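# Four arms: ball into empty post cup, bars into stands

## Task

Carry the ball that is sitting on a long bar over to the upright post whose cup is empty and set it in that cup. Lay both long bars into their forked stands. At the finish the other ball must rest on its own post. Anything that stays in place only because a robot is still holding or propping it does not count. Finally open the grippers and pull the arms away.

## Robot and tools

Robots: four identical i2rt Big YAM arms named arm1, arm2, arm3 and arm4. Each has six revolute joints, a two-finger gripper and a wrist camera. With joints 1 and 6 at zero and the hand level and pointing ahead, the wrist camera is on top of the hand, looking toward the fingertips. Reach is roughly 1.0 m from the joint 1 axis. A fixed room camera, cam_high, looks down on the scene.

Frame: one shared scene frame, origin on the floor, +z upward. The hand point is midway between the fingertips; the hand's z axis runs along the fingers and its y axis is the direction the fingers open and close. Each arm's foot has its own real placement, which is never printed.

Tool execute_actions: argument actions is a list holding exactly one action (or empty, which only returns state and images). The action is an object keyed by robot name; each robot entry holds joints, an object of absolute joint targets (not offsets) named joint1_rad through joint6_rad plus gripper_m. Every arm gets its own separate entry; include only the keys you want. Ranges (radians unless noted), with done tolerance: joint1_rad -2.879 to 2.879 (±0.045), turns the whole arm about its foot, positive is counter-clockwise viewed from above, zero faces the way the foot faces. joint2_rad 0 to 3.141 (±0.14), shoulder; zero puts the upper arm back and near level, increasing raises it and then tips it forward. joint3_rad 0 to 3.019 (±0.09), elbow; zero means folded, increasing opens it. joint4_rad -1.692 to 1.57 (±0.055), hand pitch, positive tilts fingers up. joint5_rad -1.57 to 1.57 (±0.03), sideways hand swing, positive toward the arm's right. joint6_rad -2.094 to 2.094 (±0.035), hand roll, positive clockwise looking from behind the hand. gripper_m 0 to 0.093 metres, the fingertip gap; each finger pad squeezes with up to about 50 to 62 N. Optional cameras lists which images to return (arm1_cam_wrist, arm2_cam_wrist, arm3_cam_wrist, arm4_cam_wrist, cam_high, or all); omitted or null means all, empty list means none. Any unknown key, name or out-of-range number rejects the whole call and nothing moves. All motions in an action begin together but finish at different times, and since joints move at different speeds the hand may sweep a wide path. Arms never wait for one another.

Results: each robot's state, then images taken at the end; the pictures line gives the camera order. joint_positions reports joint angles; joint torques are raw drive outputs in that joint order, with per-arm offset, scale and noise, nonzero even unloaded, so treat them cautiously. joint_status tells how each commanded joint ended: done, off_target (stopped short, may still push), contact_stop or time_out (target dropped, holds where it stopped; a timed-out joint may instead keep a target within 0.375, 0.375, 0.113, 0.225, 0.075, 0.3 rad of its position for joints 1 to 6 and keep pushing). not_followed, often with a cause line after "joint command not followed", means a self/inter-arm clearance check blocked that arm's joint targets (the gripper part still runs); the arm may retry them on later actions until new valid targets arrive. on_its_own lists what the call did not command; held at means the stored target, not the current angle. Joints left out of an action may still be pushing toward old targets. To relieve a push, command the reported position. A very small change from the current angle may produce no motion. A joint bearing a load can sag.

Tool wait: seconds from 0 to 10; nothing new is commanded and the scene keeps running; returns state and images like an empty action.

Tool zoom_image: camera (one of the five names) and region [x0, y0, x1, y1] in pixels of that camera's latest full image, origin top-left, at most 504 by 504. Wrist images are 504x504 fisheye; cam_high is 672x504.

Tool finished_scene: scene is the current scene's number. It is final; the goal must already hold without robot support. The result reports success and gives the next task if any.

Hazards: do not knock objects off the work area or to the floor. Avoid hard presses between two arms, which fail the run; hard hits may too, and the clearance check can react late and ignores fingers, gripper housings and wrist cameras. Nothing reports arm-to-arm contact. Objects touching arms are fine. The arms do not yield on contact and can push very hard; sustained pushing or holding loads heats motors. A MOTOR HOT line appears from 85 °C; at 100 °C an OVER-TEMPERATURE FAULT drops that arm and its gripper until cooled, and its commanded keys show limit_stop_at_motor_heat; resend targets afterward. Loose objects may occasionally get nudged. Avoid drops, slips and slams. A reported stop cancels the later motion, wait and finished_scene calls in the same reply.

Each tool is called by a JSON object that holds its "fn" and its "kwargs", one argument or row to a line.

## Session

{"fn": "execute_actions", "kwargs": {
  "actions": []
}}

Scene clock: 0.00 s.
Joint torques (N m, as the arm reports them, + toward a larger angle): no reading
arm1.joint_positions: joint1_rad=+0.136 joint2_rad=+0.607 joint3_rad=+1.361 joint4_rad=-1.197 joint5_rad=-0.192 joint6_rad=-0.304 gripper_m=+0.095
arm1.joint_status: not commanded
arm1.hand: x=+1.2131 y=-0.0819 z=+1.3952 quat_wxyz=(-0.047, -0.804, -0.256, +0.535) (m; scene frame)
arm2.joint_positions: joint1_rad=-0.046 joint2_rad=+0.503 joint3_rad=+1.422 joint4_rad=-1.326 joint5_rad=-0.298 joint6_rad=+0.234 gripper_m=+0.094
arm2.joint_status: not commanded
arm2.hand: x=+0.0397 y=+1.2684 z=+1.3496 quat_wxyz=(-0.498, -0.612, -0.565, +0.243) (m; scene frame)
arm3.joint_positions: joint1_rad=-0.494 joint2_rad=+0.613 joint3_rad=+1.400 joint4_rad=-1.176 joint5_rad=-0.049 joint6_rad=+0.310 gripper_m=+0.094
arm3.joint_status: not commanded
arm3.hand: x=-1.2271 y=-0.1105 z=+1.4078 quat_wxyz=(-0.556, -0.315, -0.769, +0.036) (m; scene frame)
arm4.joint_positions: joint1_rad=+0.050 joint2_rad=+0.521 joint3_rad=+1.334 joint4_rad=-1.435 joint5_rad=+0.143 joint6_rad=-0.402 gripper_m=+0.094
arm4.joint_status: not commanded
arm4.hand: x=+0.0220 y=-1.2541 z=+1.2730 quat_wxyz=(-0.409, +0.729, -0.513, -0.197) (m; scene frame)
pictures: arm1_cam_wrist, arm2_cam_wrist, arm3_cam_wrist, arm4_cam_wrist, cam_high
Images, in order (width x height): arm1_cam_wrist 504x504, arm2_cam_wrist 504x504, arm3_cam_wrist 504x504, arm4_cam_wrist 504x504, cam_high 672x504.

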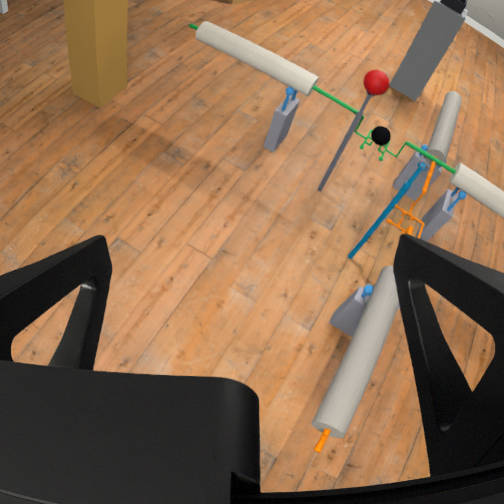

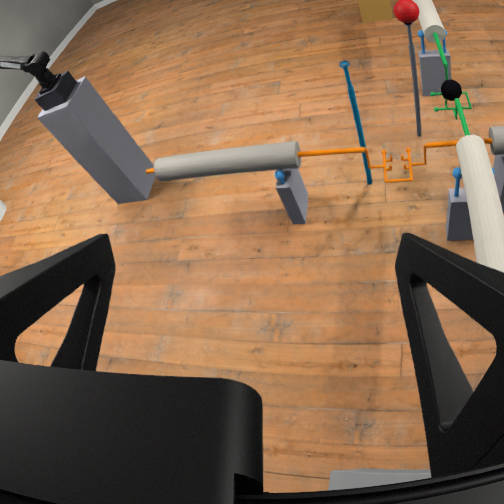

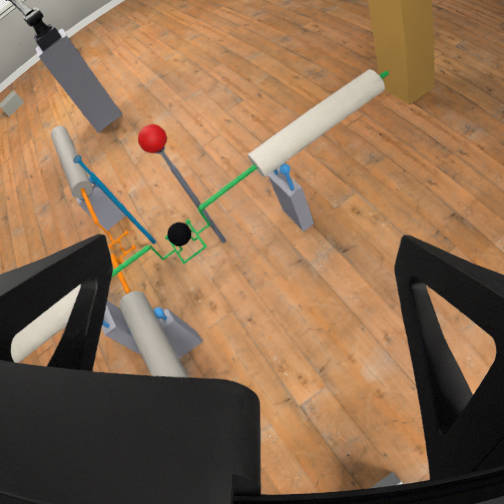

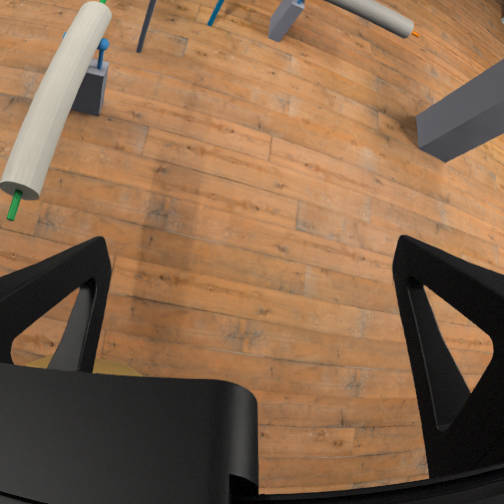

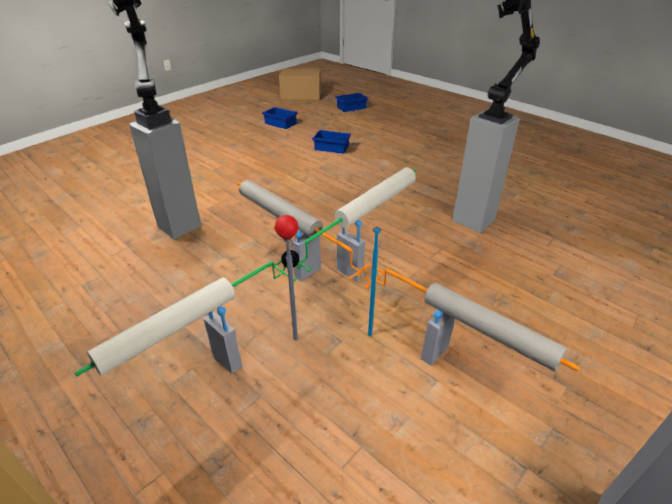

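{"fn": "zoom_image", "kwargs": {
  "camera": "cam_high",
  "region": [200, 180, 460, 375]
}}

{"fn": "zoom_image", "kwargs": {
  "camera": "arm2_cam_wrist",
  "region": [304, 0, 504, 200]
}}

{"fn": "zoom_image", "kwargs": {
  "camera": "arm3_cam_wrist",
  "region": [50, 120, 250, 320]
}}

Region (200, 180, 460, 375) of cam_high's 672x504 image, scaled by 1.938, with more detail than that image has; it fills the top 378 rows of this view, and the rest is white.

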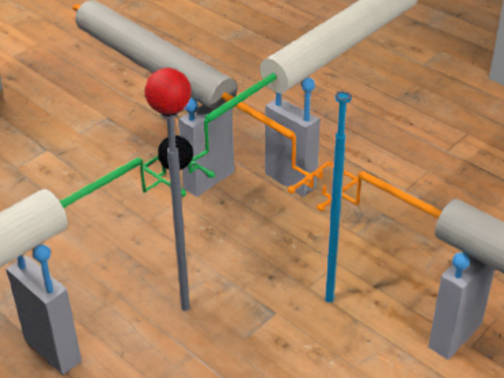

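Region (304, 0, 504, 200) of arm2_cam_wrist's 504x504 image, scaled by 2.520, with more detail than that image has.

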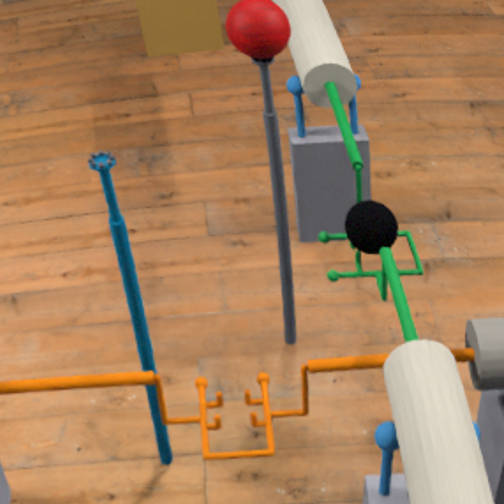

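Region (50, 120, 250, 320) of arm3_cam_wrist's 504x504 image, scaled by 2.520, with more detail than that image has.

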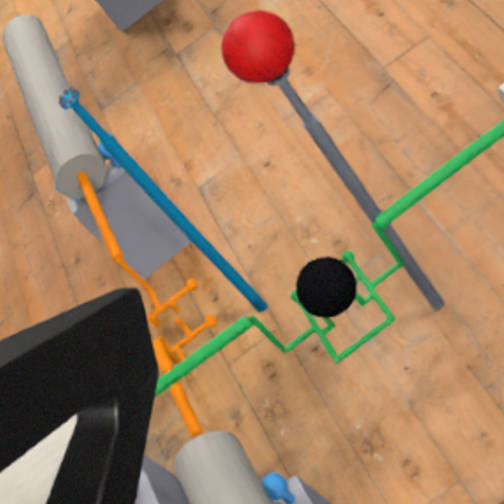

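{"fn": "execute_actions", "kwargs": {
  "actions": [
    {"arm2":{"joints":{"joint1_rad":0,"joint2_rad":1.6,"joint3_rad":1.2,"joint4_rad":-1.17,"joint5_rad":0,"joint6_rad":0}},"arm4":{"joints":{"joint1_rad":0,"joint2_rad":1.6,"joint3_rad":1.2,"joint4_rad":-1.17,"joint5_rad":0,"joint6_rad":0}},"arm1":{"joints":{"joint1_rad":0,"joint2_rad":1.57,"joint3_rad":1.57,"joint4_rad":0,"joint5_rad":0,"joint6_rad":0}},"arm3":{"joints":{"joint1_rad":0,"joint2_rad":1.57,"joint3_rad":1.57,"joint4_rad":0,"joint5_rad":0,"joint6_rad":0}}}
  ]
}}

{"fn": "execute_actions", "kwargs": {
  "actions": [
    {"arm2":{"joints":{"joint1_rad":-0.4}},"arm4":{"joints":{"joint1_rad":0.4}},"arm1":{"joints":{"joint4_rad":-0.8}},"arm3":{"joints":{"joint3_rad":0.9}}}
  ]
}}

Scene clock: 4.23 s.
Joint torques (N m, as the arm reports them, + toward a larger angle): arm1=[ -1.86 -18.73  12.46   2.95   0.21   0.04] | arm2=[  1.21 -11.57   9.92   0.86   0.18  -0.07] | arm3=[  1.33 -17.07  14.1    2.55  -0.1   -0.25] | arm4=[ -0.63 -16.86   7.76   0.68  -0.13   0.13]
arm1.joint_positions: joint1_rad=+0.002 joint2_rad=+1.576 joint3_rad=+1.540 joint4_rad=-0.017 joint5_rad=-0.002 joint6_rad=-0.009 gripper_m=+0.095
arm1.joint_status: all done
arm1.hand: x=+0.7317 y=-0.0419 z=+1.3176 quat_wxyz=(-0.013, -0.725, -0.026, +0.688) (m; scene frame)
arm2.joint_positions: joint1_rad=-0.006 joint2_rad=+1.609 joint3_rad=+1.186 joint4_rad=-1.186 joint5_rad=-0.004 joint6_rad=+0.009 gripper_m=+0.094
arm2.joint_status: all done
arm2.hand: x=+0.0013 y=+1.0059 z=+0.8683 quat_wxyz=(+0.014, -0.709, -0.705, -0.022) (m; scene frame)
arm3.joint_positions: joint1_rad=-0.001 joint2_rad=+1.600 joint3_rad=+1.526 joint4_rad=-0.024 joint5_rad=+0.000 joint6_rad=+0.009 gripper_m=+0.094
arm3.joint_status: all done
arm3.hand: x=-0.7219 y=-0.0069 z=+1.2788 quat_wxyz=(-0.670, -0.006, -0.742, +0.002) (m; scene frame)
arm4.joint_positions: joint1_rad=+0.013 joint2_rad=+1.606 joint3_rad=+1.188 joint4_rad=-1.175 joint5_rad=+0.004 joint6_rad=-0.014 gripper_m=+0.094
arm4.joint_status: all done
arm4.hand: x=+0.0115 y=-1.0020 z=+0.8623 quat_wxyz=(+0.011, +0.704, -0.710, +0.014) (m; scene frame)
pictures: arm1_cam_wrist, arm2_cam_wrist, arm3_cam_wrist, arm4_cam_wrist, cam_high
Images, in order (width x height): arm1_cam_wrist 504x504, arm2_cam_wrist 504x504, arm3_cam_wrist 504x504, arm4_cam_wrist 504x504, cam_high 672x504.

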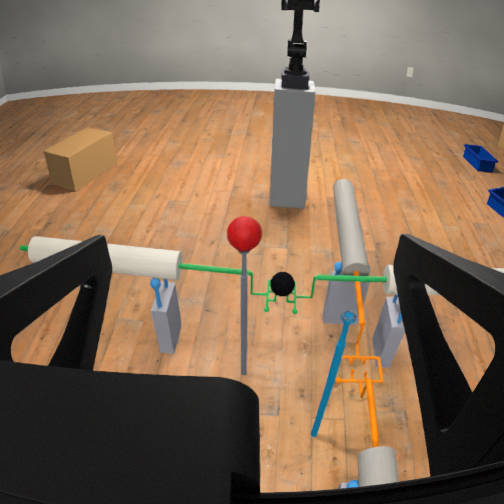

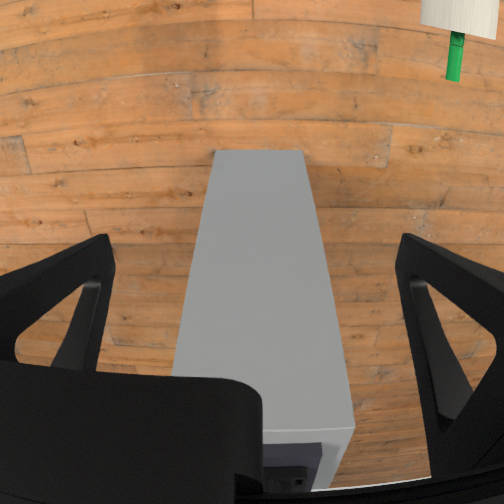

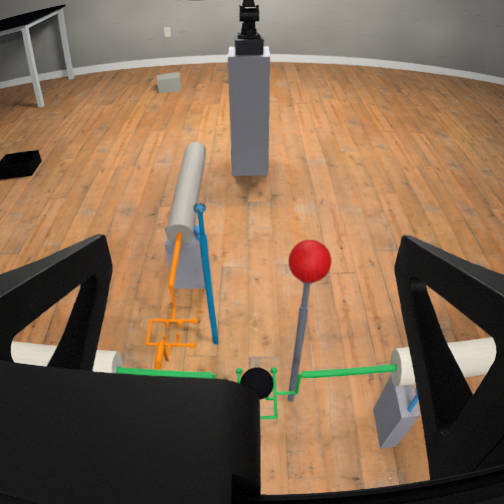

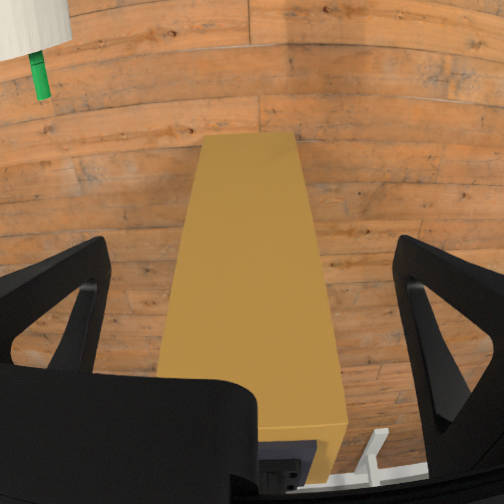

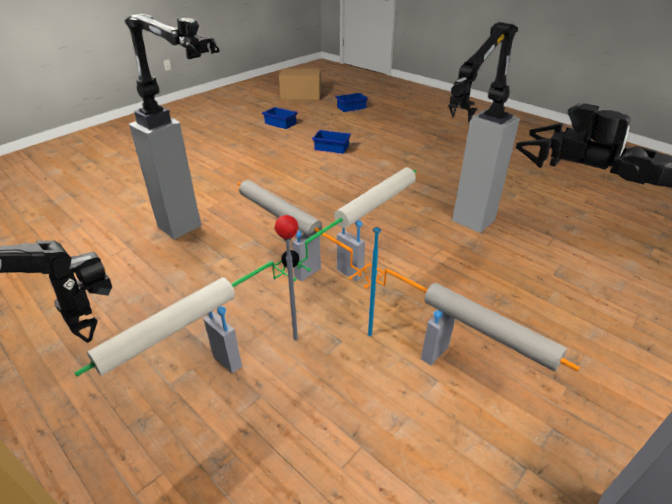

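Scene clock: 5.67 s.
Joint torques (N m, as the arm reports them, + toward a larger angle): arm1=[ -1.86 -18.11  11.94   1.33   0.19   0.05] | arm2=[  0.96 -11.65   9.7    0.98   0.    -0.05] | arm3=[  0.06 -12.58   9.85   2.15  -0.09  -0.23] | arm4=[ -0.63 -16.98   7.85   0.65   0.03   0.12]
arm1.joint_positions: joint1_rad=+0.002 joint2_rad=+1.576 joint3_rad=+1.540 joint4_rad=-0.793 joint5_rad=-0.002 joint6_rad=-0.009 gripper_m=+0.095
arm1.joint_status: all done
arm1.hand: x=+0.8111 y=-0.0364 z=+1.1495 quat_wxyz=(-0.006, -0.932, -0.031, +0.362) (m; scene frame)
arm2.joint_positions: joint1_rad=-0.407 joint2_rad=+1.609 joint3_rad=+1.186 joint4_rad=-1.186 joint5_rad=-0.001 joint6_rad=+0.007 gripper_m=+0.094
arm2.joint_status: all done
arm2.hand: x=-0.1720 y=+1.0404 z=+0.8675 quat_wxyz=(+0.013, -0.834, -0.551, -0.022) (m; scene frame)
arm3.joint_positions: joint1_rad=-0.001 joint2_rad=+1.578 joint3_rad=+0.885 joint4_rad=-0.012 joint5_rad=+0.000 joint6_rad=+0.009 gripper_m=+0.094
arm3.joint_status: all done
arm3.hand: x=-0.8762 y=-0.0065 z=+0.9299 quat_wxyz=(-0.418, -0.009, -0.909, +0.002) (m; scene frame)
arm4.joint_positions: joint1_rad=+0.413 joint2_rad=+1.606 joint3_rad=+1.188 joint4_rad=-1.175 joint5_rad=+0.000 joint6_rad=-0.013 gripper_m=+0.094
arm4.joint_status: all done
arm4.hand: x=-0.1638 y=-1.0330 z=+0.8626 quat_wxyz=(+0.012, +0.830, -0.557, +0.013) (m; scene frame)
pictures: arm1_cam_wrist, arm2_cam_wrist, arm3_cam_wrist, arm4_cam_wrist, cam_high
Images, in order (width x height): arm1_cam_wrist 504x504, arm2_cam_wrist 504x504, arm3_cam_wrist 504x504, arm4_cam_wrist 504x504, cam_high 672x504.

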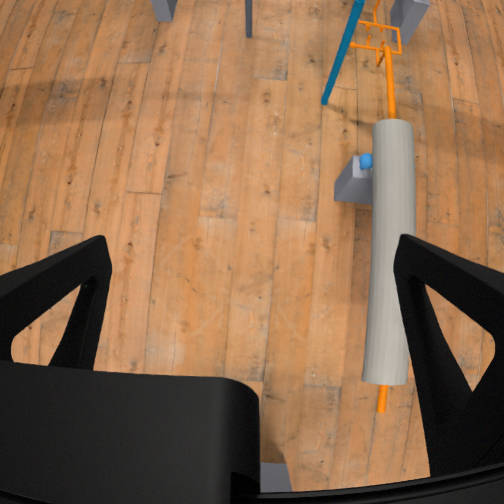

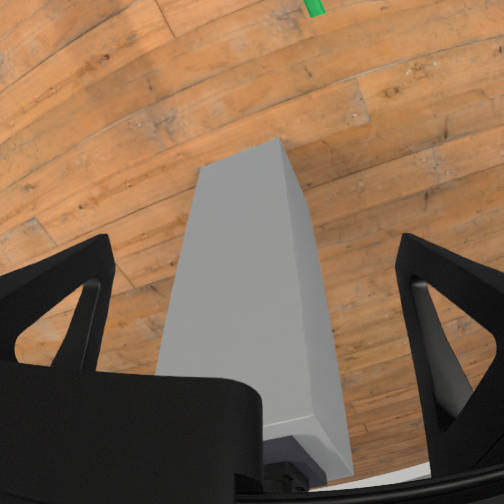

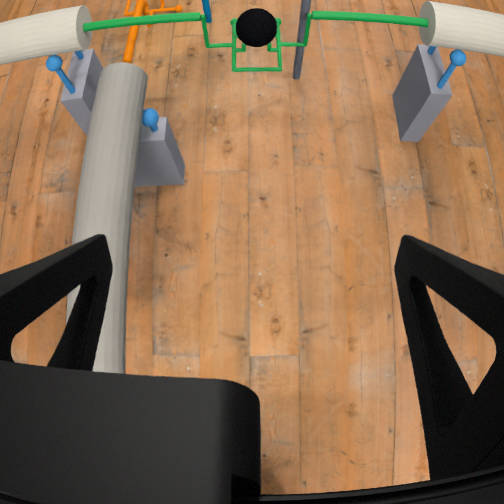

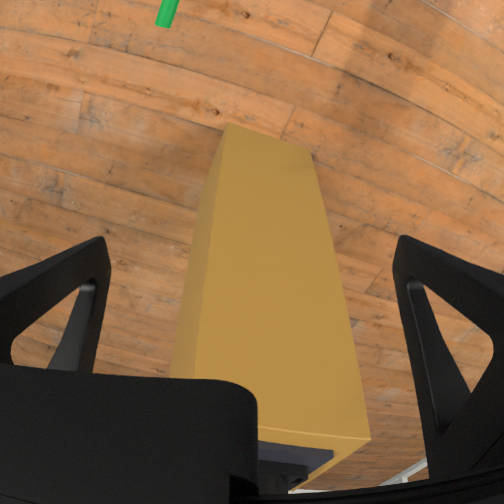

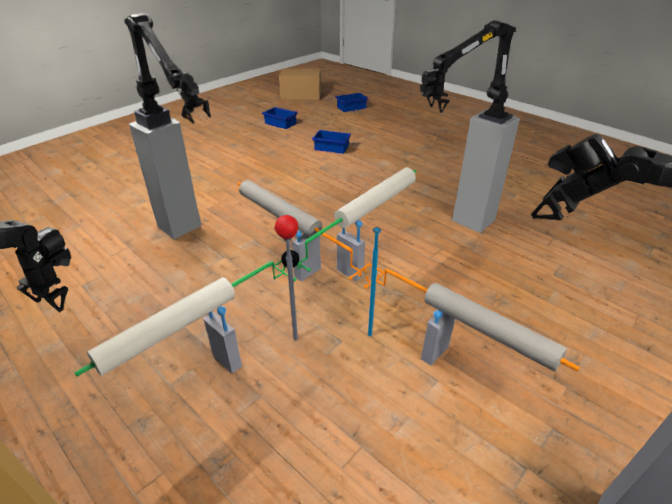

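{"fn": "execute_actions", "kwargs": {
  "actions": [
    {"arm2":{"joints":{"joint1_rad":-0.49,"joint2_rad":2.18,"joint3_rad":1.32,"joint4_rad":-0.68,"joint6_rad":-0.48}},"arm4":{"joints":{"joint1_rad":0.51,"joint2_rad":2.18,"joint3_rad":1.32,"joint4_rad":-0.68,"joint6_rad":0.48}},"arm1":{"joints":{"joint1_rad":-0.07,"joint2_rad":2.0,"joint3_rad":1.1,"joint4_rad":1.3}},"arm3":{"joints":{"joint2_rad":1.7,"joint3_rad":2.2,"joint4_rad":-0.9}}}
  ]
}}

Scene clock: 8.93 s.
Joint torques (N m, as the arm reports them, + toward a larger angle): arm1=[ -1.42 -19.71   8.16   2.73   0.16   0.04] | arm2=[  0.97 -17.35   7.73   0.88  -0.06  -0.06] | arm3=[  0.94 -15.31  13.22   1.35  -0.08  -0.17] | arm4=[  0.29 -23.12   6.05   0.92   0.06   0.12]
arm1.joint_positions: joint1_rad=-0.076 joint2_rad=+1.999 joint3_rad=+1.077 joint4_rad=+1.281 joint5_rad=+0.000 joint6_rad=-0.009 gripper_m=+0.095
arm1.joint_status: all done
arm1.hand: x=+0.7481 y=+0.0154 z=+1.0649 quat_wxyz=(+0.015, -0.569, +0.001, +0.822) (m; scene frame)
arm2.joint_positions: joint1_rad=-0.497 joint2_rad=+2.209 joint3_rad=+1.299 joint4_rad=-0.698 joint5_rad=-0.001 joint6_rad=-0.471 gripper_m=+0.094
arm2.joint_status: all done
arm2.hand: x=-0.2459 y=+0.9859 z=+0.6095 quat_wxyz=(+0.007, -0.712, -0.701, -0.024) (m; scene frame)
arm3.joint_positions: joint1_rad=-0.001 joint2_rad=+1.714 joint3_rad=+2.153 joint4_rad=-0.890 joint5_rad=+0.000 joint6_rad=+0.009 gripper_m=+0.094
arm3.joint_status: all done
arm3.hand: x=-0.7379 y=-0.0064 z=+1.3751 quat_wxyz=(-0.530, -0.008, -0.848, +0.002) (m; scene frame)
arm4.joint_positions: joint1_rad=+0.514 joint2_rad=+2.190 joint3_rad=+1.301 joint4_rad=-0.689 joint5_rad=+0.000 joint6_rad=+0.465 gripper_m=+0.094
arm4.joint_status: all done
arm4.hand: x=-0.2457 y=-0.9759 z=+0.6129 quat_wxyz=(+0.006, +0.711, -0.703, +0.008) (m; scene frame)
pictures: arm1_cam_wrist, arm2_cam_wrist, arm3_cam_wrist, arm4_cam_wrist, cam_high
Images, in order (width x height): arm1_cam_wrist 504x504, arm2_cam_wrist 504x504, arm3_cam_wrist 504x504, arm4_cam_wrist 504x504, cam_high 672x504.

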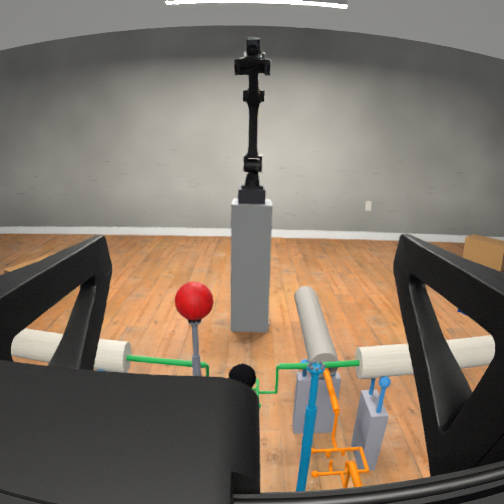

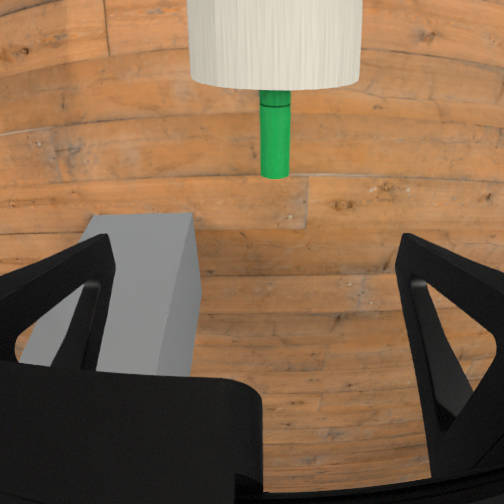

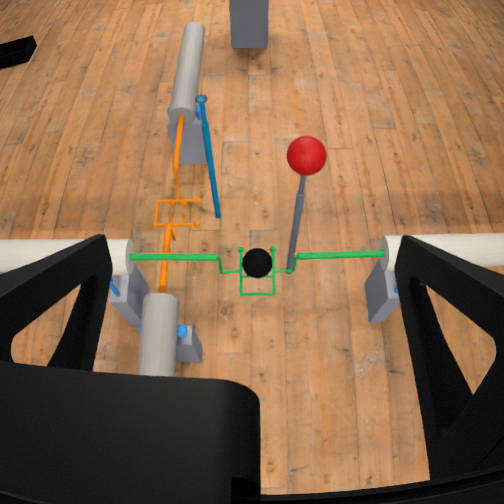

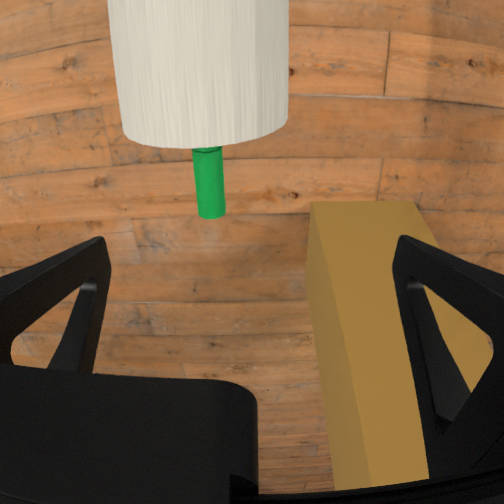

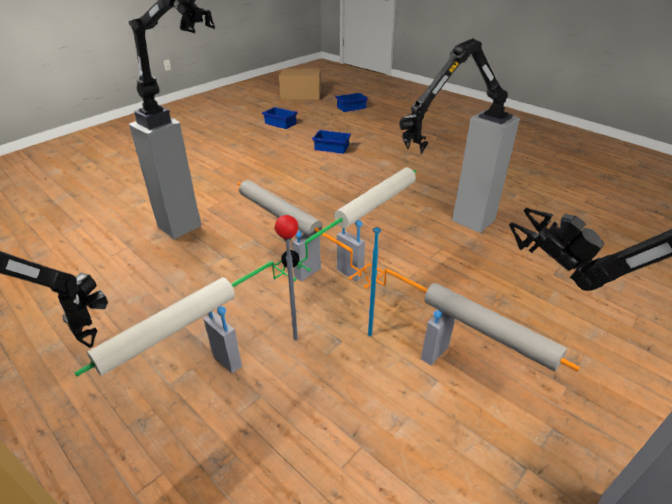

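{"fn": "execute_actions", "kwargs": {
  "actions": [
    {"arm2":{"joints":{"joint1_rad":-0.54,"joint2_rad":2.34,"joint3_rad":1.31,"joint4_rad":-0.47,"joint6_rad":-0.545}},"arm4":{"joints":{"joint1_rad":0.615,"joint2_rad":2.34,"joint3_rad":1.28,"joint4_rad":-0.47,"joint6_rad":0.6}}}
  ],
  "cameras": ["arm2_cam_wrist","arm4_cam_wrist"]
}}

{"fn": "execute_actions", "kwargs": {
  "actions": [
    {"arm2":{"joints":{"joint2_rad":2.475,"joint3_rad":1.34,"joint4_rad":-0.365}},"arm4":{"joints":{"joint2_rad":2.47,"joint3_rad":1.312,"joint4_rad":-0.37}}}
  ],
  "cameras": ["arm2_cam_wrist","arm4_cam_wrist","cam_high"]
}}

Scene clock: 11.23 s.
Joint torques (N m, as the arm reports them, + toward a larger angle): arm1=[ -1.5  -19.81   8.16   2.67   0.14   0.04] | arm2=[  1.32 -16.86   5.82   0.94  -0.05  -0.07] | arm3=[  0.23 -16.69  13.43   1.41  -0.01  -0.14] | arm4=[ -0.48 -23.53   4.34   0.88   0.06   0.11]
arm1.joint_positions: joint1_rad=-0.076 joint2_rad=+1.999 joint3_rad=+1.077 joint4_rad=+1.281 joint5_rad=+0.000 joint6_rad=-0.009 gripper_m=+0.095
arm1.joint_status: not commanded
arm1.hand: x=+0.7481 y=+0.0154 z=+1.0649 quat_wxyz=(+0.015, -0.569, +0.001, +0.822) (m; scene frame)
arm2.joint_positions: joint1_rad=-0.541 joint2_rad=+2.365 joint3_rad=+1.299 joint4_rad=-0.489 joint5_rad=-0.001 joint6_rad=-0.537 gripper_m=+0.094
arm2.joint_status: all done
arm2.hand: x=-0.2660 y=+0.9973 z=+0.5300 quat_wxyz=(-0.001, -0.705, -0.709, +0.001) (m; scene frame)
arm3.joint_positions: joint1_rad=-0.001 joint2_rad=+1.714 joint3_rad=+2.153 joint4_rad=-0.890 joint5_rad=+0.000 joint6_rad=+0.009 gripper_m=+0.094
arm3.joint_status: not commanded
arm3.hand: x=-0.7379 y=-0.0064 z=+1.3751 quat_wxyz=(-0.530, -0.008, -0.848, +0.002) (m; scene frame)
arm4.joint_positions: joint1_rad=+0.625 joint2_rad=+2.354 joint3_rad=+1.268 joint4_rad=-0.479 joint5_rad=+0.000 joint6_rad=+0.586 gripper_m=+0.094
arm4.joint_status: all done
arm4.hand: x=-0.2859 y=-1.0234 z=+0.5236 quat_wxyz=(+0.004, +0.708, -0.706, +0.003) (m; scene frame)
pictures: arm2_cam_wrist, arm4_cam_wrist
Images, in order (width x height): arm2_cam_wrist 504x504, arm4_cam_wrist 504x504.

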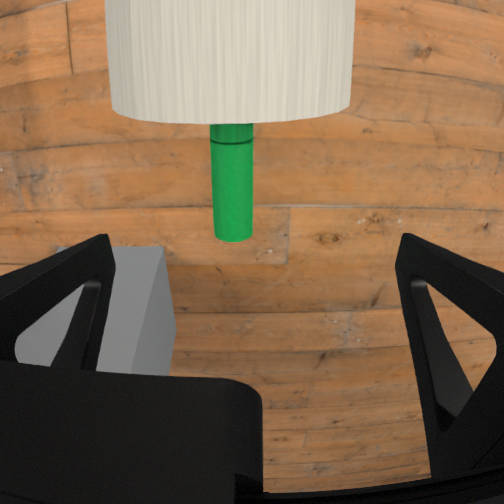

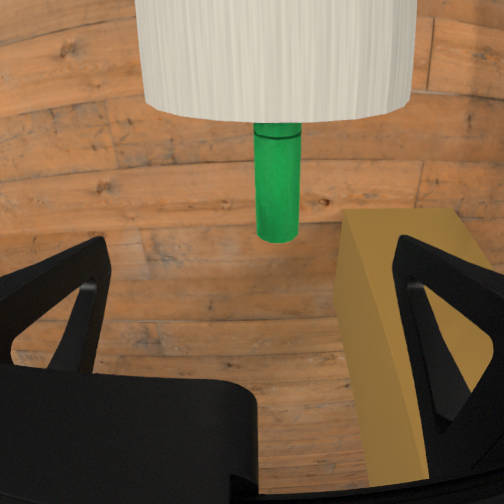

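Scene clock: 12.27 s.
Joint torques (N m, as the arm reports them, + toward a larger angle): arm1=[ -1.29 -19.76   8.14   2.67   0.15   0.05] | arm2=[  0.8  -17.22   5.28   0.92  -0.06  -0.1 ] | arm3=[ -0.04 -17.21  13.41   1.35  -0.12  -0.15] | arm4=[ -0.08 -22.83   3.45   0.84   0.08   0.13]
arm1.joint_positions: joint1_rad=-0.076 joint2_rad=+1.999 joint3_rad=+1.077 joint4_rad=+1.281 joint5_rad=+0.000 joint6_rad=-0.009 gripper_m=+0.095
arm1.joint_status: not commanded
arm1.hand: x=+0.7481 y=+0.0154 z=+1.0649 quat_wxyz=(+0.015, -0.569, +0.001, +0.822) (m; scene frame)
arm2.joint_positions: joint1_rad=-0.541 joint2_rad=+2.492 joint3_rad=+1.327 joint4_rad=-0.381 joint5_rad=-0.001 joint6_rad=-0.537 gripper_m=+0.094
arm2.joint_status: all done
arm2.hand: x=-0.2622 y=+1.0038 z=+0.4715 quat_wxyz=(-0.002, -0.705, -0.709, +0.006) (m; scene frame)
arm3.joint_positions: joint1_rad=-0.001 joint2_rad=+1.714 joint3_rad=+2.153 joint4_rad=-0.890 joint5_rad=+0.000 joint6_rad=+0.009 gripper_m=+0.094
arm3.joint_status: not commanded
arm3.hand: x=-0.7379 y=-0.0064 z=+1.3751 quat_wxyz=(-0.530, -0.008, -0.848, +0.002) (m; scene frame)
arm4.joint_positions: joint1_rad=+0.625 joint2_rad=+2.475 joint3_rad=+1.305 joint4_rad=-0.377 joint5_rad=+0.000 joint6_rad=+0.586 gripper_m=+0.094
arm4.joint_status: all done
arm4.hand: x=-0.2857 y=-1.0243 z=+0.4701 quat_wxyz=(+0.002, +0.708, -0.706, -0.006) (m; scene frame)
pictures: arm2_cam_wrist, arm4_cam_wrist, cam_high
Images, in order (width x height): arm2_cam_wrist 504x504, arm4_cam_wrist 504x504, cam_high 672x504.

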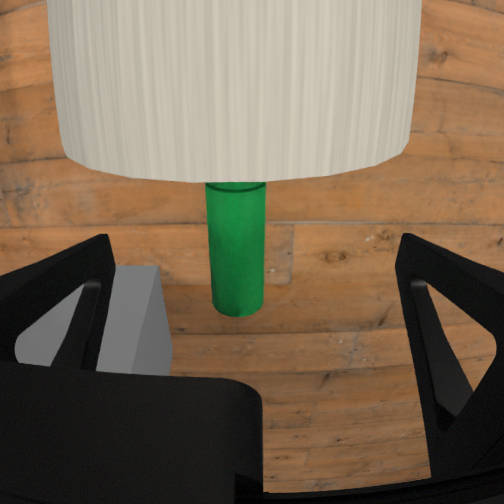

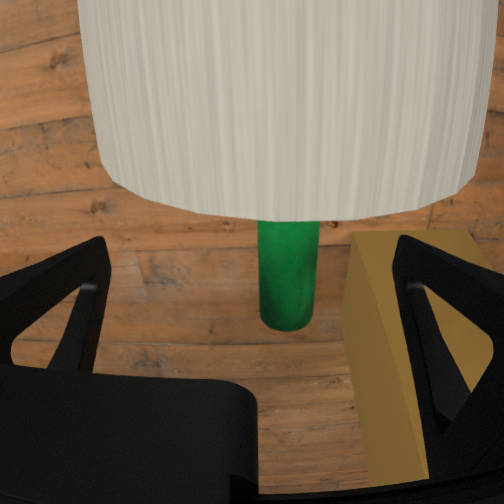

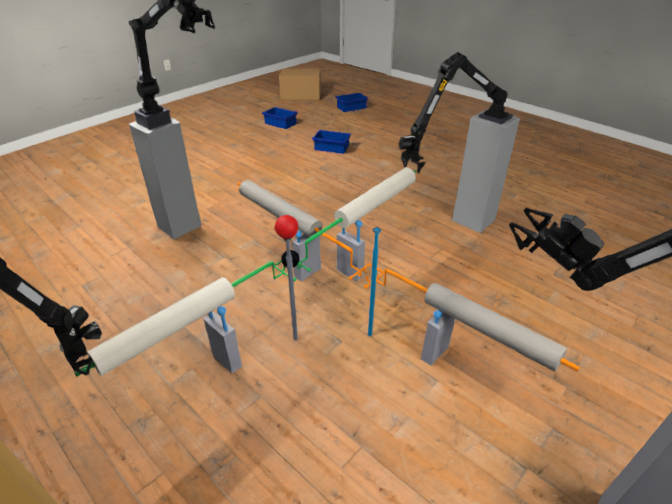

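{"fn": "execute_actions", "kwargs": {
  "actions": [
    {"arm2":{"joints":{"joint2_rad":2.52,"joint4_rad":-0.345}},"arm4":{"joints":{"joint1_rad":0.605,"joint2_rad":2.51}}}
  ],
  "cameras": []
}}

{"fn": "execute_actions", "kwargs": {
  "actions": [
    {"arm2":{"joints":{"gripper_m":0}},"arm4":{"joints":{"gripper_m":0}}}
  ],
  "cameras": ["arm2_cam_wrist","arm4_cam_wrist","cam_high"]
}}

Scene clock: 13.40 s.
Joint torques (N m, as the arm reports them, + toward a larger angle): arm1=[ -1.21 -19.76   8.1    2.7    0.15   0.03] | arm2=[  0.44 -15.47   4.91   0.98  -0.06  -0.07] | arm3=[  1.14 -16.52  13.39   1.65  -0.04  -0.15] | arm4=[ -0.42 -21.02   3.45   0.71   0.05   0.12]
arm1.joint_positions: joint1_rad=-0.076 joint2_rad=+1.999 joint3_rad=+1.077 joint4_rad=+1.281 joint5_rad=+0.000 joint6_rad=-0.009 gripper_m=+0.095
arm1.joint_status: not commanded
arm1.hand: x=+0.7481 y=+0.0154 z=+1.0649 quat_wxyz=(+0.015, -0.569, +0.001, +0.822) (m; scene frame)
arm2.joint_positions: joint1_rad=-0.541 joint2_rad=+2.517 joint3_rad=+1.327 joint4_rad=-0.364 joint5_rad=-0.001 joint6_rad=-0.537 gripper_m=+0.094
arm2.joint_status: all done
arm2.hand: x=-0.2590 y=+1.0093 z=+0.4594 quat_wxyz=(-0.001, -0.705, -0.709, +0.002) (m; scene frame)
arm3.joint_positions: joint1_rad=-0.001 joint2_rad=+1.714 joint3_rad=+2.153 joint4_rad=-0.890 joint5_rad=+0.000 joint6_rad=+0.009 gripper_m=+0.094
arm3.joint_status: not commanded
arm3.hand: x=-0.7379 y=-0.0064 z=+1.3751 quat_wxyz=(-0.530, -0.008, -0.848, +0.002) (m; scene frame)
arm4.joint_positions: joint1_rad=+0.620 joint2_rad=+2.496 joint3_rad=+1.305 joint4_rad=-0.377 joint5_rad=+0.000 joint6_rad=+0.586 gripper_m=+0.094
arm4.joint_status: all done
arm4.hand: x=-0.2786 y=-1.0306 z=+0.4598 quat_wxyz=(+0.004, +0.706, -0.708, +0.004) (m; scene frame)
pictures: none
No camera images: the call's "cameras" was empty. Leave "cameras" out to get every camera's image.

Scene clock: 14.13 s.
Joint torques (N m, as the arm reports them, + toward a larger angle): arm1=[ -1.23 -19.76   8.13   2.7    0.14   0.03] | arm2=[  0.81 -15.71   5.06   0.97   0.23  -0.05] | arm3=[ -0.22 -16.91  13.38   1.48  -0.02  -0.21] | arm4=[ -0.53 -20.92   3.5    0.96  -0.12   0.17]
arm1.joint_positions: joint1_rad=-0.076 joint2_rad=+1.999 joint3_rad=+1.077 joint4_rad=+1.281 joint5_rad=+0.000 joint6_rad=-0.009 gripper_m=+0.095
arm1.joint_status: not commanded
arm1.hand: x=+0.7481 y=+0.0154 z=+1.0649 quat_wxyz=(+0.015, -0.569, +0.001, +0.822) (m; scene frame)
arm2.joint_positions: joint1_rad=-0.539 joint2_rad=+2.517 joint3_rad=+1.326 joint4_rad=-0.364 joint5_rad=-0.006 joint6_rad=-0.538 gripper_m=+0.017
arm2.joint_status: gripper_m off_target (ended at +0.017, target +0.000)
arm2.hand: x=-0.2565 y=+1.0091 z=+0.4590 quat_wxyz=(-0.003, -0.704, -0.710, +0.001) (m; scene frame)
arm3.joint_positions: joint1_rad=-0.001 joint2_rad=+1.714 joint3_rad=+2.153 joint4_rad=-0.890 joint5_rad=+0.000 joint6_rad=+0.009 gripper_m=+0.094
arm3.joint_status: not commanded
arm3.hand: x=-0.7379 y=-0.0064 z=+1.3751 quat_wxyz=(-0.530, -0.008, -0.848, +0.002) (m; scene frame)
arm4.joint_positions: joint1_rad=+0.614 joint2_rad=+2.497 joint3_rad=+1.302 joint4_rad=-0.380 joint5_rad=+0.006 joint6_rad=+0.584 gripper_m=+0.018
arm4.joint_status: gripper_m off_target (ended at +0.018, target +0.000)
arm4.hand: x=-0.2739 y=-1.0309 z=+0.4590 quat_wxyz=(+0.002, +0.705, -0.709, +0.008) (m; scene frame)
pictures: arm2_cam_wrist, arm4_cam_wrist, cam_high
Images, in order (width x height): arm2_cam_wrist 504x504, arm4_cam_wrist 504x504, cam_high 672x504.

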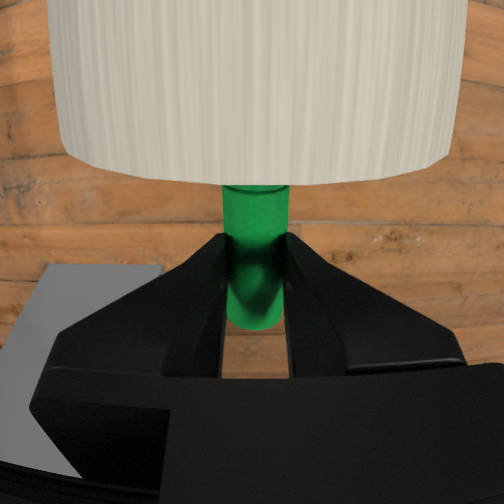

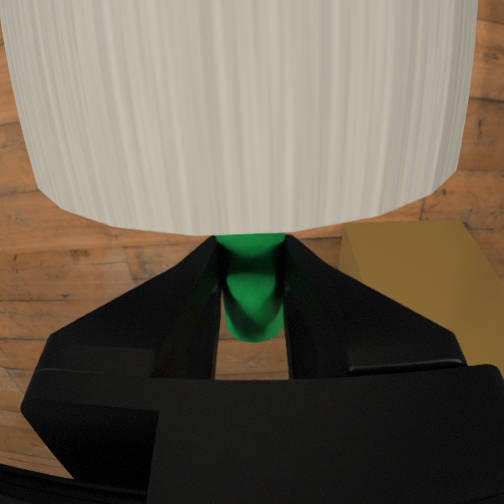

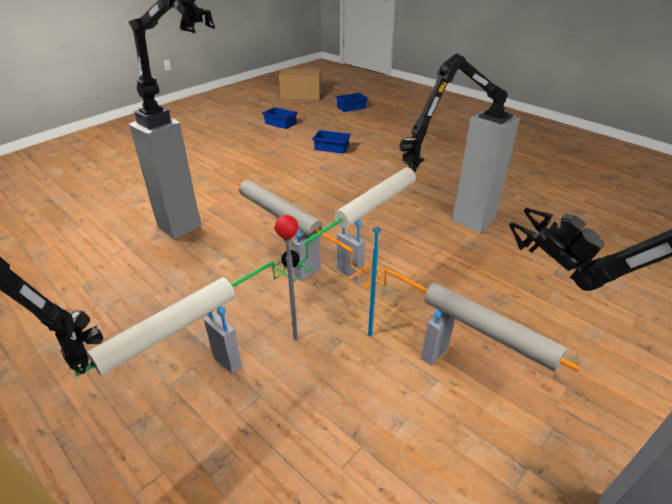

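{"fn": "execute_actions", "kwargs": {
  "actions": [
    {"arm2":{"joints":{"gripper_m":0.04}},"arm4":{"joints":{"gripper_m":0.04}}}
  ],
  "cameras": []
}}

{"fn": "execute_actions", "kwargs": {
  "actions": [
    {"arm2":{"joints":{"joint2_rad":2.555,"joint4_rad":-0.31}},"arm4":{"joints":{"joint2_rad":2.535,"joint4_rad":-0.35}}}
  ],
  "cameras": []
}}

{"fn": "execute_actions", "kwargs": {
  "actions": [
    {"arm2":{"joints":{"gripper_m":0}},"arm4":{"joints":{"gripper_m":0}}}
  ],
  "cameras": ["arm2_cam_wrist","arm4_cam_wrist"]
}}

Scene clock: 15.20 s.
Joint torques (N m, as the arm reports them, + toward a larger angle): arm1=[ -1.51 -19.68   8.12   2.68   0.15   0.04] | arm2=[  0.47 -15.45   5.     1.     0.13  -0.07] | arm3=[  0.66 -16.1   13.56   1.55  -0.07  -0.18] | arm4=[ -0.18 -21.43   3.56   0.91  -0.07   0.11]
arm1.joint_positions: joint1_rad=-0.076 joint2_rad=+1.999 joint3_rad=+1.077 joint4_rad=+1.281 joint5_rad=+0.000 joint6_rad=-0.009 gripper_m=+0.095
arm1.joint_status: not commanded
arm1.hand: x=+0.7481 y=+0.0154 z=+1.0649 quat_wxyz=(+0.015, -0.569, +0.001, +0.822) (m; scene frame)
arm2.joint_positions: joint1_rad=-0.539 joint2_rad=+2.517 joint3_rad=+1.326 joint4_rad=-0.363 joint5_rad=-0.004 joint6_rad=-0.538 gripper_m=+0.040
arm2.joint_status: all done
arm2.hand: x=-0.2568 y=+1.0091 z=+0.4590 quat_wxyz=(-0.003, -0.704, -0.710, +0.001) (m; scene frame)
arm3.joint_positions: joint1_rad=-0.001 joint2_rad=+1.714 joint3_rad=+2.153 joint4_rad=-0.890 joint5_rad=+0.000 joint6_rad=+0.009 gripper_m=+0.094
arm3.joint_status: not commanded
arm3.hand: x=-0.7379 y=-0.0064 z=+1.3751 quat_wxyz=(-0.530, -0.008, -0.848, +0.002) (m; scene frame)
arm4.joint_positions: joint1_rad=+0.614 joint2_rad=+2.497 joint3_rad=+1.302 joint4_rad=-0.379 joint5_rad=+0.004 joint6_rad=+0.586 gripper_m=+0.040
arm4.joint_status: all done
arm4.hand: x=-0.2742 y=-1.0309 z=+0.4590 quat_wxyz=(+0.003, +0.704, -0.710, +0.007) (m; scene frame)
pictures: none
No camera images: the call's "cameras" was empty. Leave "cameras" out to get every camera's image.

Scene clock: 16.07 s.
Joint torques (N m, as the arm reports them, + toward a larger angle): arm1=[ -1.52 -19.61   8.16   2.69   0.14   0.03] | arm2=[  0.62 -15.31   4.71   0.96   0.14  -0.02] | arm3=[  0.71 -16.56  13.74   1.39  -0.12  -0.22] | arm4=[ -0.34 -21.11   3.46   0.8   -0.09   0.13]
arm1.joint_positions: joint1_rad=-0.076 joint2_rad=+1.999 joint3_rad=+1.077 joint4_rad=+1.281 joint5_rad=+0.000 joint6_rad=-0.009 gripper_m=+0.095
arm1.joint_status: not commanded
arm1.hand: x=+0.7481 y=+0.0154 z=+1.0649 quat_wxyz=(+0.015, -0.569, +0.001, +0.822) (m; scene frame)
arm2.joint_positions: joint1_rad=-0.539 joint2_rad=+2.554 joint3_rad=+1.326 joint4_rad=-0.329 joint5_rad=-0.004 joint6_rad=-0.538 gripper_m=+0.040
arm2.joint_status: all done
arm2.hand: x=-0.2525 y=+1.0164 z=+0.4410 quat_wxyz=(-0.002, -0.704, -0.710, -0.001) (m; scene frame)
arm3.joint_positions: joint1_rad=-0.001 joint2_rad=+1.714 joint3_rad=+2.153 joint4_rad=-0.890 joint5_rad=+0.000 joint6_rad=+0.009 gripper_m=+0.094
arm3.joint_status: not commanded
arm3.hand: x=-0.7379 y=-0.0064 z=+1.3751 quat_wxyz=(-0.530, -0.008, -0.848, +0.002) (m; scene frame)
arm4.joint_positions: joint1_rad=+0.614 joint2_rad=+2.522 joint3_rad=+1.302 joint4_rad=-0.359 joint5_rad=+0.004 joint6_rad=+0.586 gripper_m=+0.040
arm4.joint_status: all done
arm4.hand: x=-0.2709 y=-1.0360 z=+0.4469 quat_wxyz=(+0.004, +0.704, -0.710, +0.010) (m; scene frame)
pictures: none
No camera images: the call's "cameras" was empty. Leave "cameras" out to get every camera's image.

Scene clock: 16.63 s.
Joint torques (N m, as the arm reports them, + toward a larger angle): arm1=[ -1.55 -19.65   8.2    2.73   0.15   0.03] | arm2=[  0.81 -15.98   4.74   0.87  -0.27  -0.06] | arm3=[  0.18 -17.3   13.65   1.48  -0.09  -0.21] | arm4=[ -0.2  -21.01   3.29   0.68   0.21   0.3 ]
arm1.joint_positions: joint1_rad=-0.076 joint2_rad=+1.999 joint3_rad=+1.077 joint4_rad=+1.281 joint5_rad=+0.000 joint6_rad=-0.009 gripper_m=+0.095
arm1.joint_status: not commanded
arm1.hand: x=+0.7481 y=+0.0154 z=+1.0649 quat_wxyz=(+0.015, -0.569, +0.001, +0.822) (m; scene frame)
arm2.joint_positions: joint1_rad=-0.542 joint2_rad=+2.555 joint3_rad=+1.327 joint4_rad=-0.323 joint5_rad=+0.004 joint6_rad=-0.538 gripper_m=+0.019
arm2.joint_status: gripper_m off_target (ended at +0.019, target +0.000)
arm2.hand: x=-0.2562 y=+1.0163 z=+0.4409 quat_wxyz=(+0.001, -0.705, -0.709, +0.003) (m; scene frame)
arm3.joint_positions: joint1_rad=-0.001 joint2_rad=+1.714 joint3_rad=+2.153 joint4_rad=-0.890 joint5_rad=+0.000 joint6_rad=+0.009 gripper_m=+0.094
arm3.joint_status: not commanded
arm3.hand: x=-0.7379 y=-0.0064 z=+1.3751 quat_wxyz=(-0.530, -0.008, -0.848, +0.002) (m; scene frame)
arm4.joint_positions: joint1_rad=+0.615 joint2_rad=+2.523 joint3_rad=+1.303 joint4_rad=-0.355 joint5_rad=-0.003 joint6_rad=+0.572 gripper_m=+0.019
arm4.joint_status: gripper_m off_target (ended at +0.019, target +0.000)
arm4.hand: x=-0.2732 y=-1.0356 z=+0.4469 quat_wxyz=(+0.007, +0.709, -0.705, +0.007) (m; scene frame)
pictures: arm2_cam_wrist, arm4_cam_wrist
Images, in order (width x height): arm2_cam_wrist 504x504, arm4_cam_wrist 504x504.

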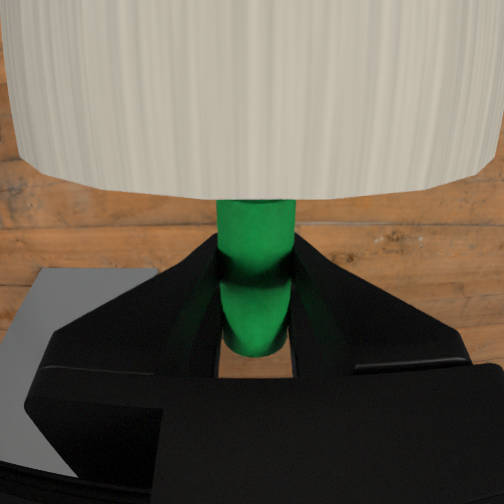

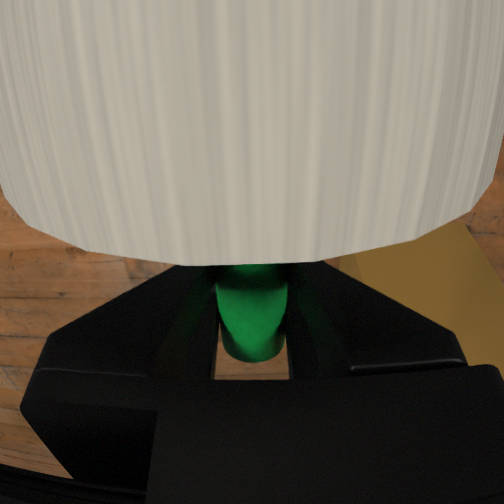

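{"fn": "execute_actions", "kwargs": {
  "actions": [
    {"arm2":{"joints":{"joint2_rad":2.42,"joint3_rad":1.28,"joint4_rad":-0.375}},"arm4":{"joints":{"joint2_rad":2.40,"joint3_rad":1.255,"joint4_rad":-0.41}}}
  ],
  "cameras": ["arm3_cam_wrist","cam_high"]
}}

Scene clock: 18.67 s.
Joint torques (N m, as the arm reports them, + toward a larger angle): arm1=[ -1.52 -19.83   8.12   2.7    0.15   0.03] | arm2=[  0.58 -18.98   4.27  -0.14   0.    -0.12] | arm3=[  0.16 -16.56  13.53   1.35  -0.05  -0.21] | arm4=[  0.32 -24.78   3.05  -0.04  -0.03   0.34]
arm1.joint_positions: joint1_rad=-0.076 joint2_rad=+1.999 joint3_rad=+1.077 joint4_rad=+1.281 joint5_rad=+0.000 joint6_rad=-0.009 gripper_m=+0.095
arm1.joint_status: not commanded
arm1.hand: x=+0.7481 y=+0.0154 z=+1.0649 quat_wxyz=(+0.015, -0.569, +0.001, +0.822) (m; scene frame)
arm2.joint_positions: joint1_rad=-0.536 joint2_rad=+2.471 joint3_rad=+1.275 joint4_rad=-0.360 joint5_rad=-0.002 joint6_rad=-0.533 gripper_m=+0.019
arm2.joint_status: all done
arm2.hand: x=-0.2512 y=+1.0169 z=+0.4744 quat_wxyz=(-0.001, -0.705, -0.710, +0.001) (m; scene frame)
arm3.joint_positions: joint1_rad=-0.001 joint2_rad=+1.714 joint3_rad=+2.153 joint4_rad=-0.890 joint5_rad=+0.000 joint6_rad=+0.009 gripper_m=+0.094
arm3.joint_status: not commanded
arm3.hand: x=-0.7379 y=-0.0064 z=+1.3751 quat_wxyz=(-0.530, -0.008, -0.848, +0.002) (m; scene frame)
arm4.joint_positions: joint1_rad=+0.610 joint2_rad=+2.429 joint3_rad=+1.253 joint4_rad=-0.401 joint5_rad=+0.003 joint6_rad=+0.568 gripper_m=+0.019
arm4.joint_status: all done
arm4.hand: x=-0.2692 y=-1.0348 z=+0.4847 quat_wxyz=(+0.004, +0.709, -0.705, +0.009) (m; scene frame)
pictures: arm3_cam_wrist, cam_high
Images, in order (width x height): arm3_cam_wrist 504x504, cam_high 672x504.

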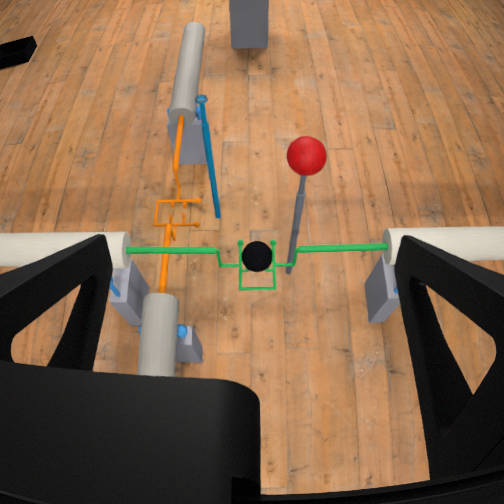

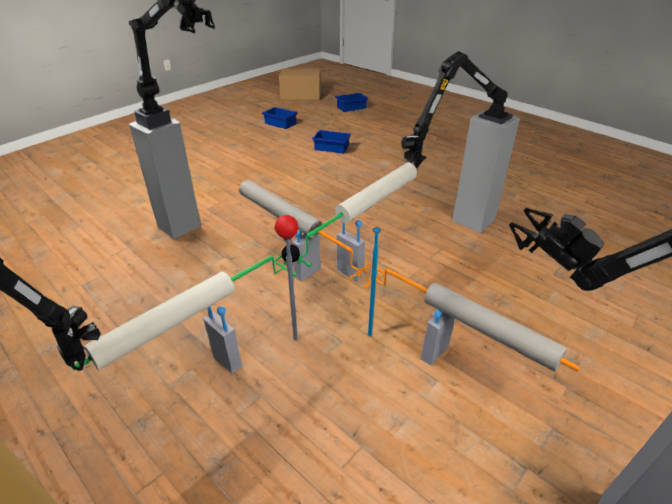

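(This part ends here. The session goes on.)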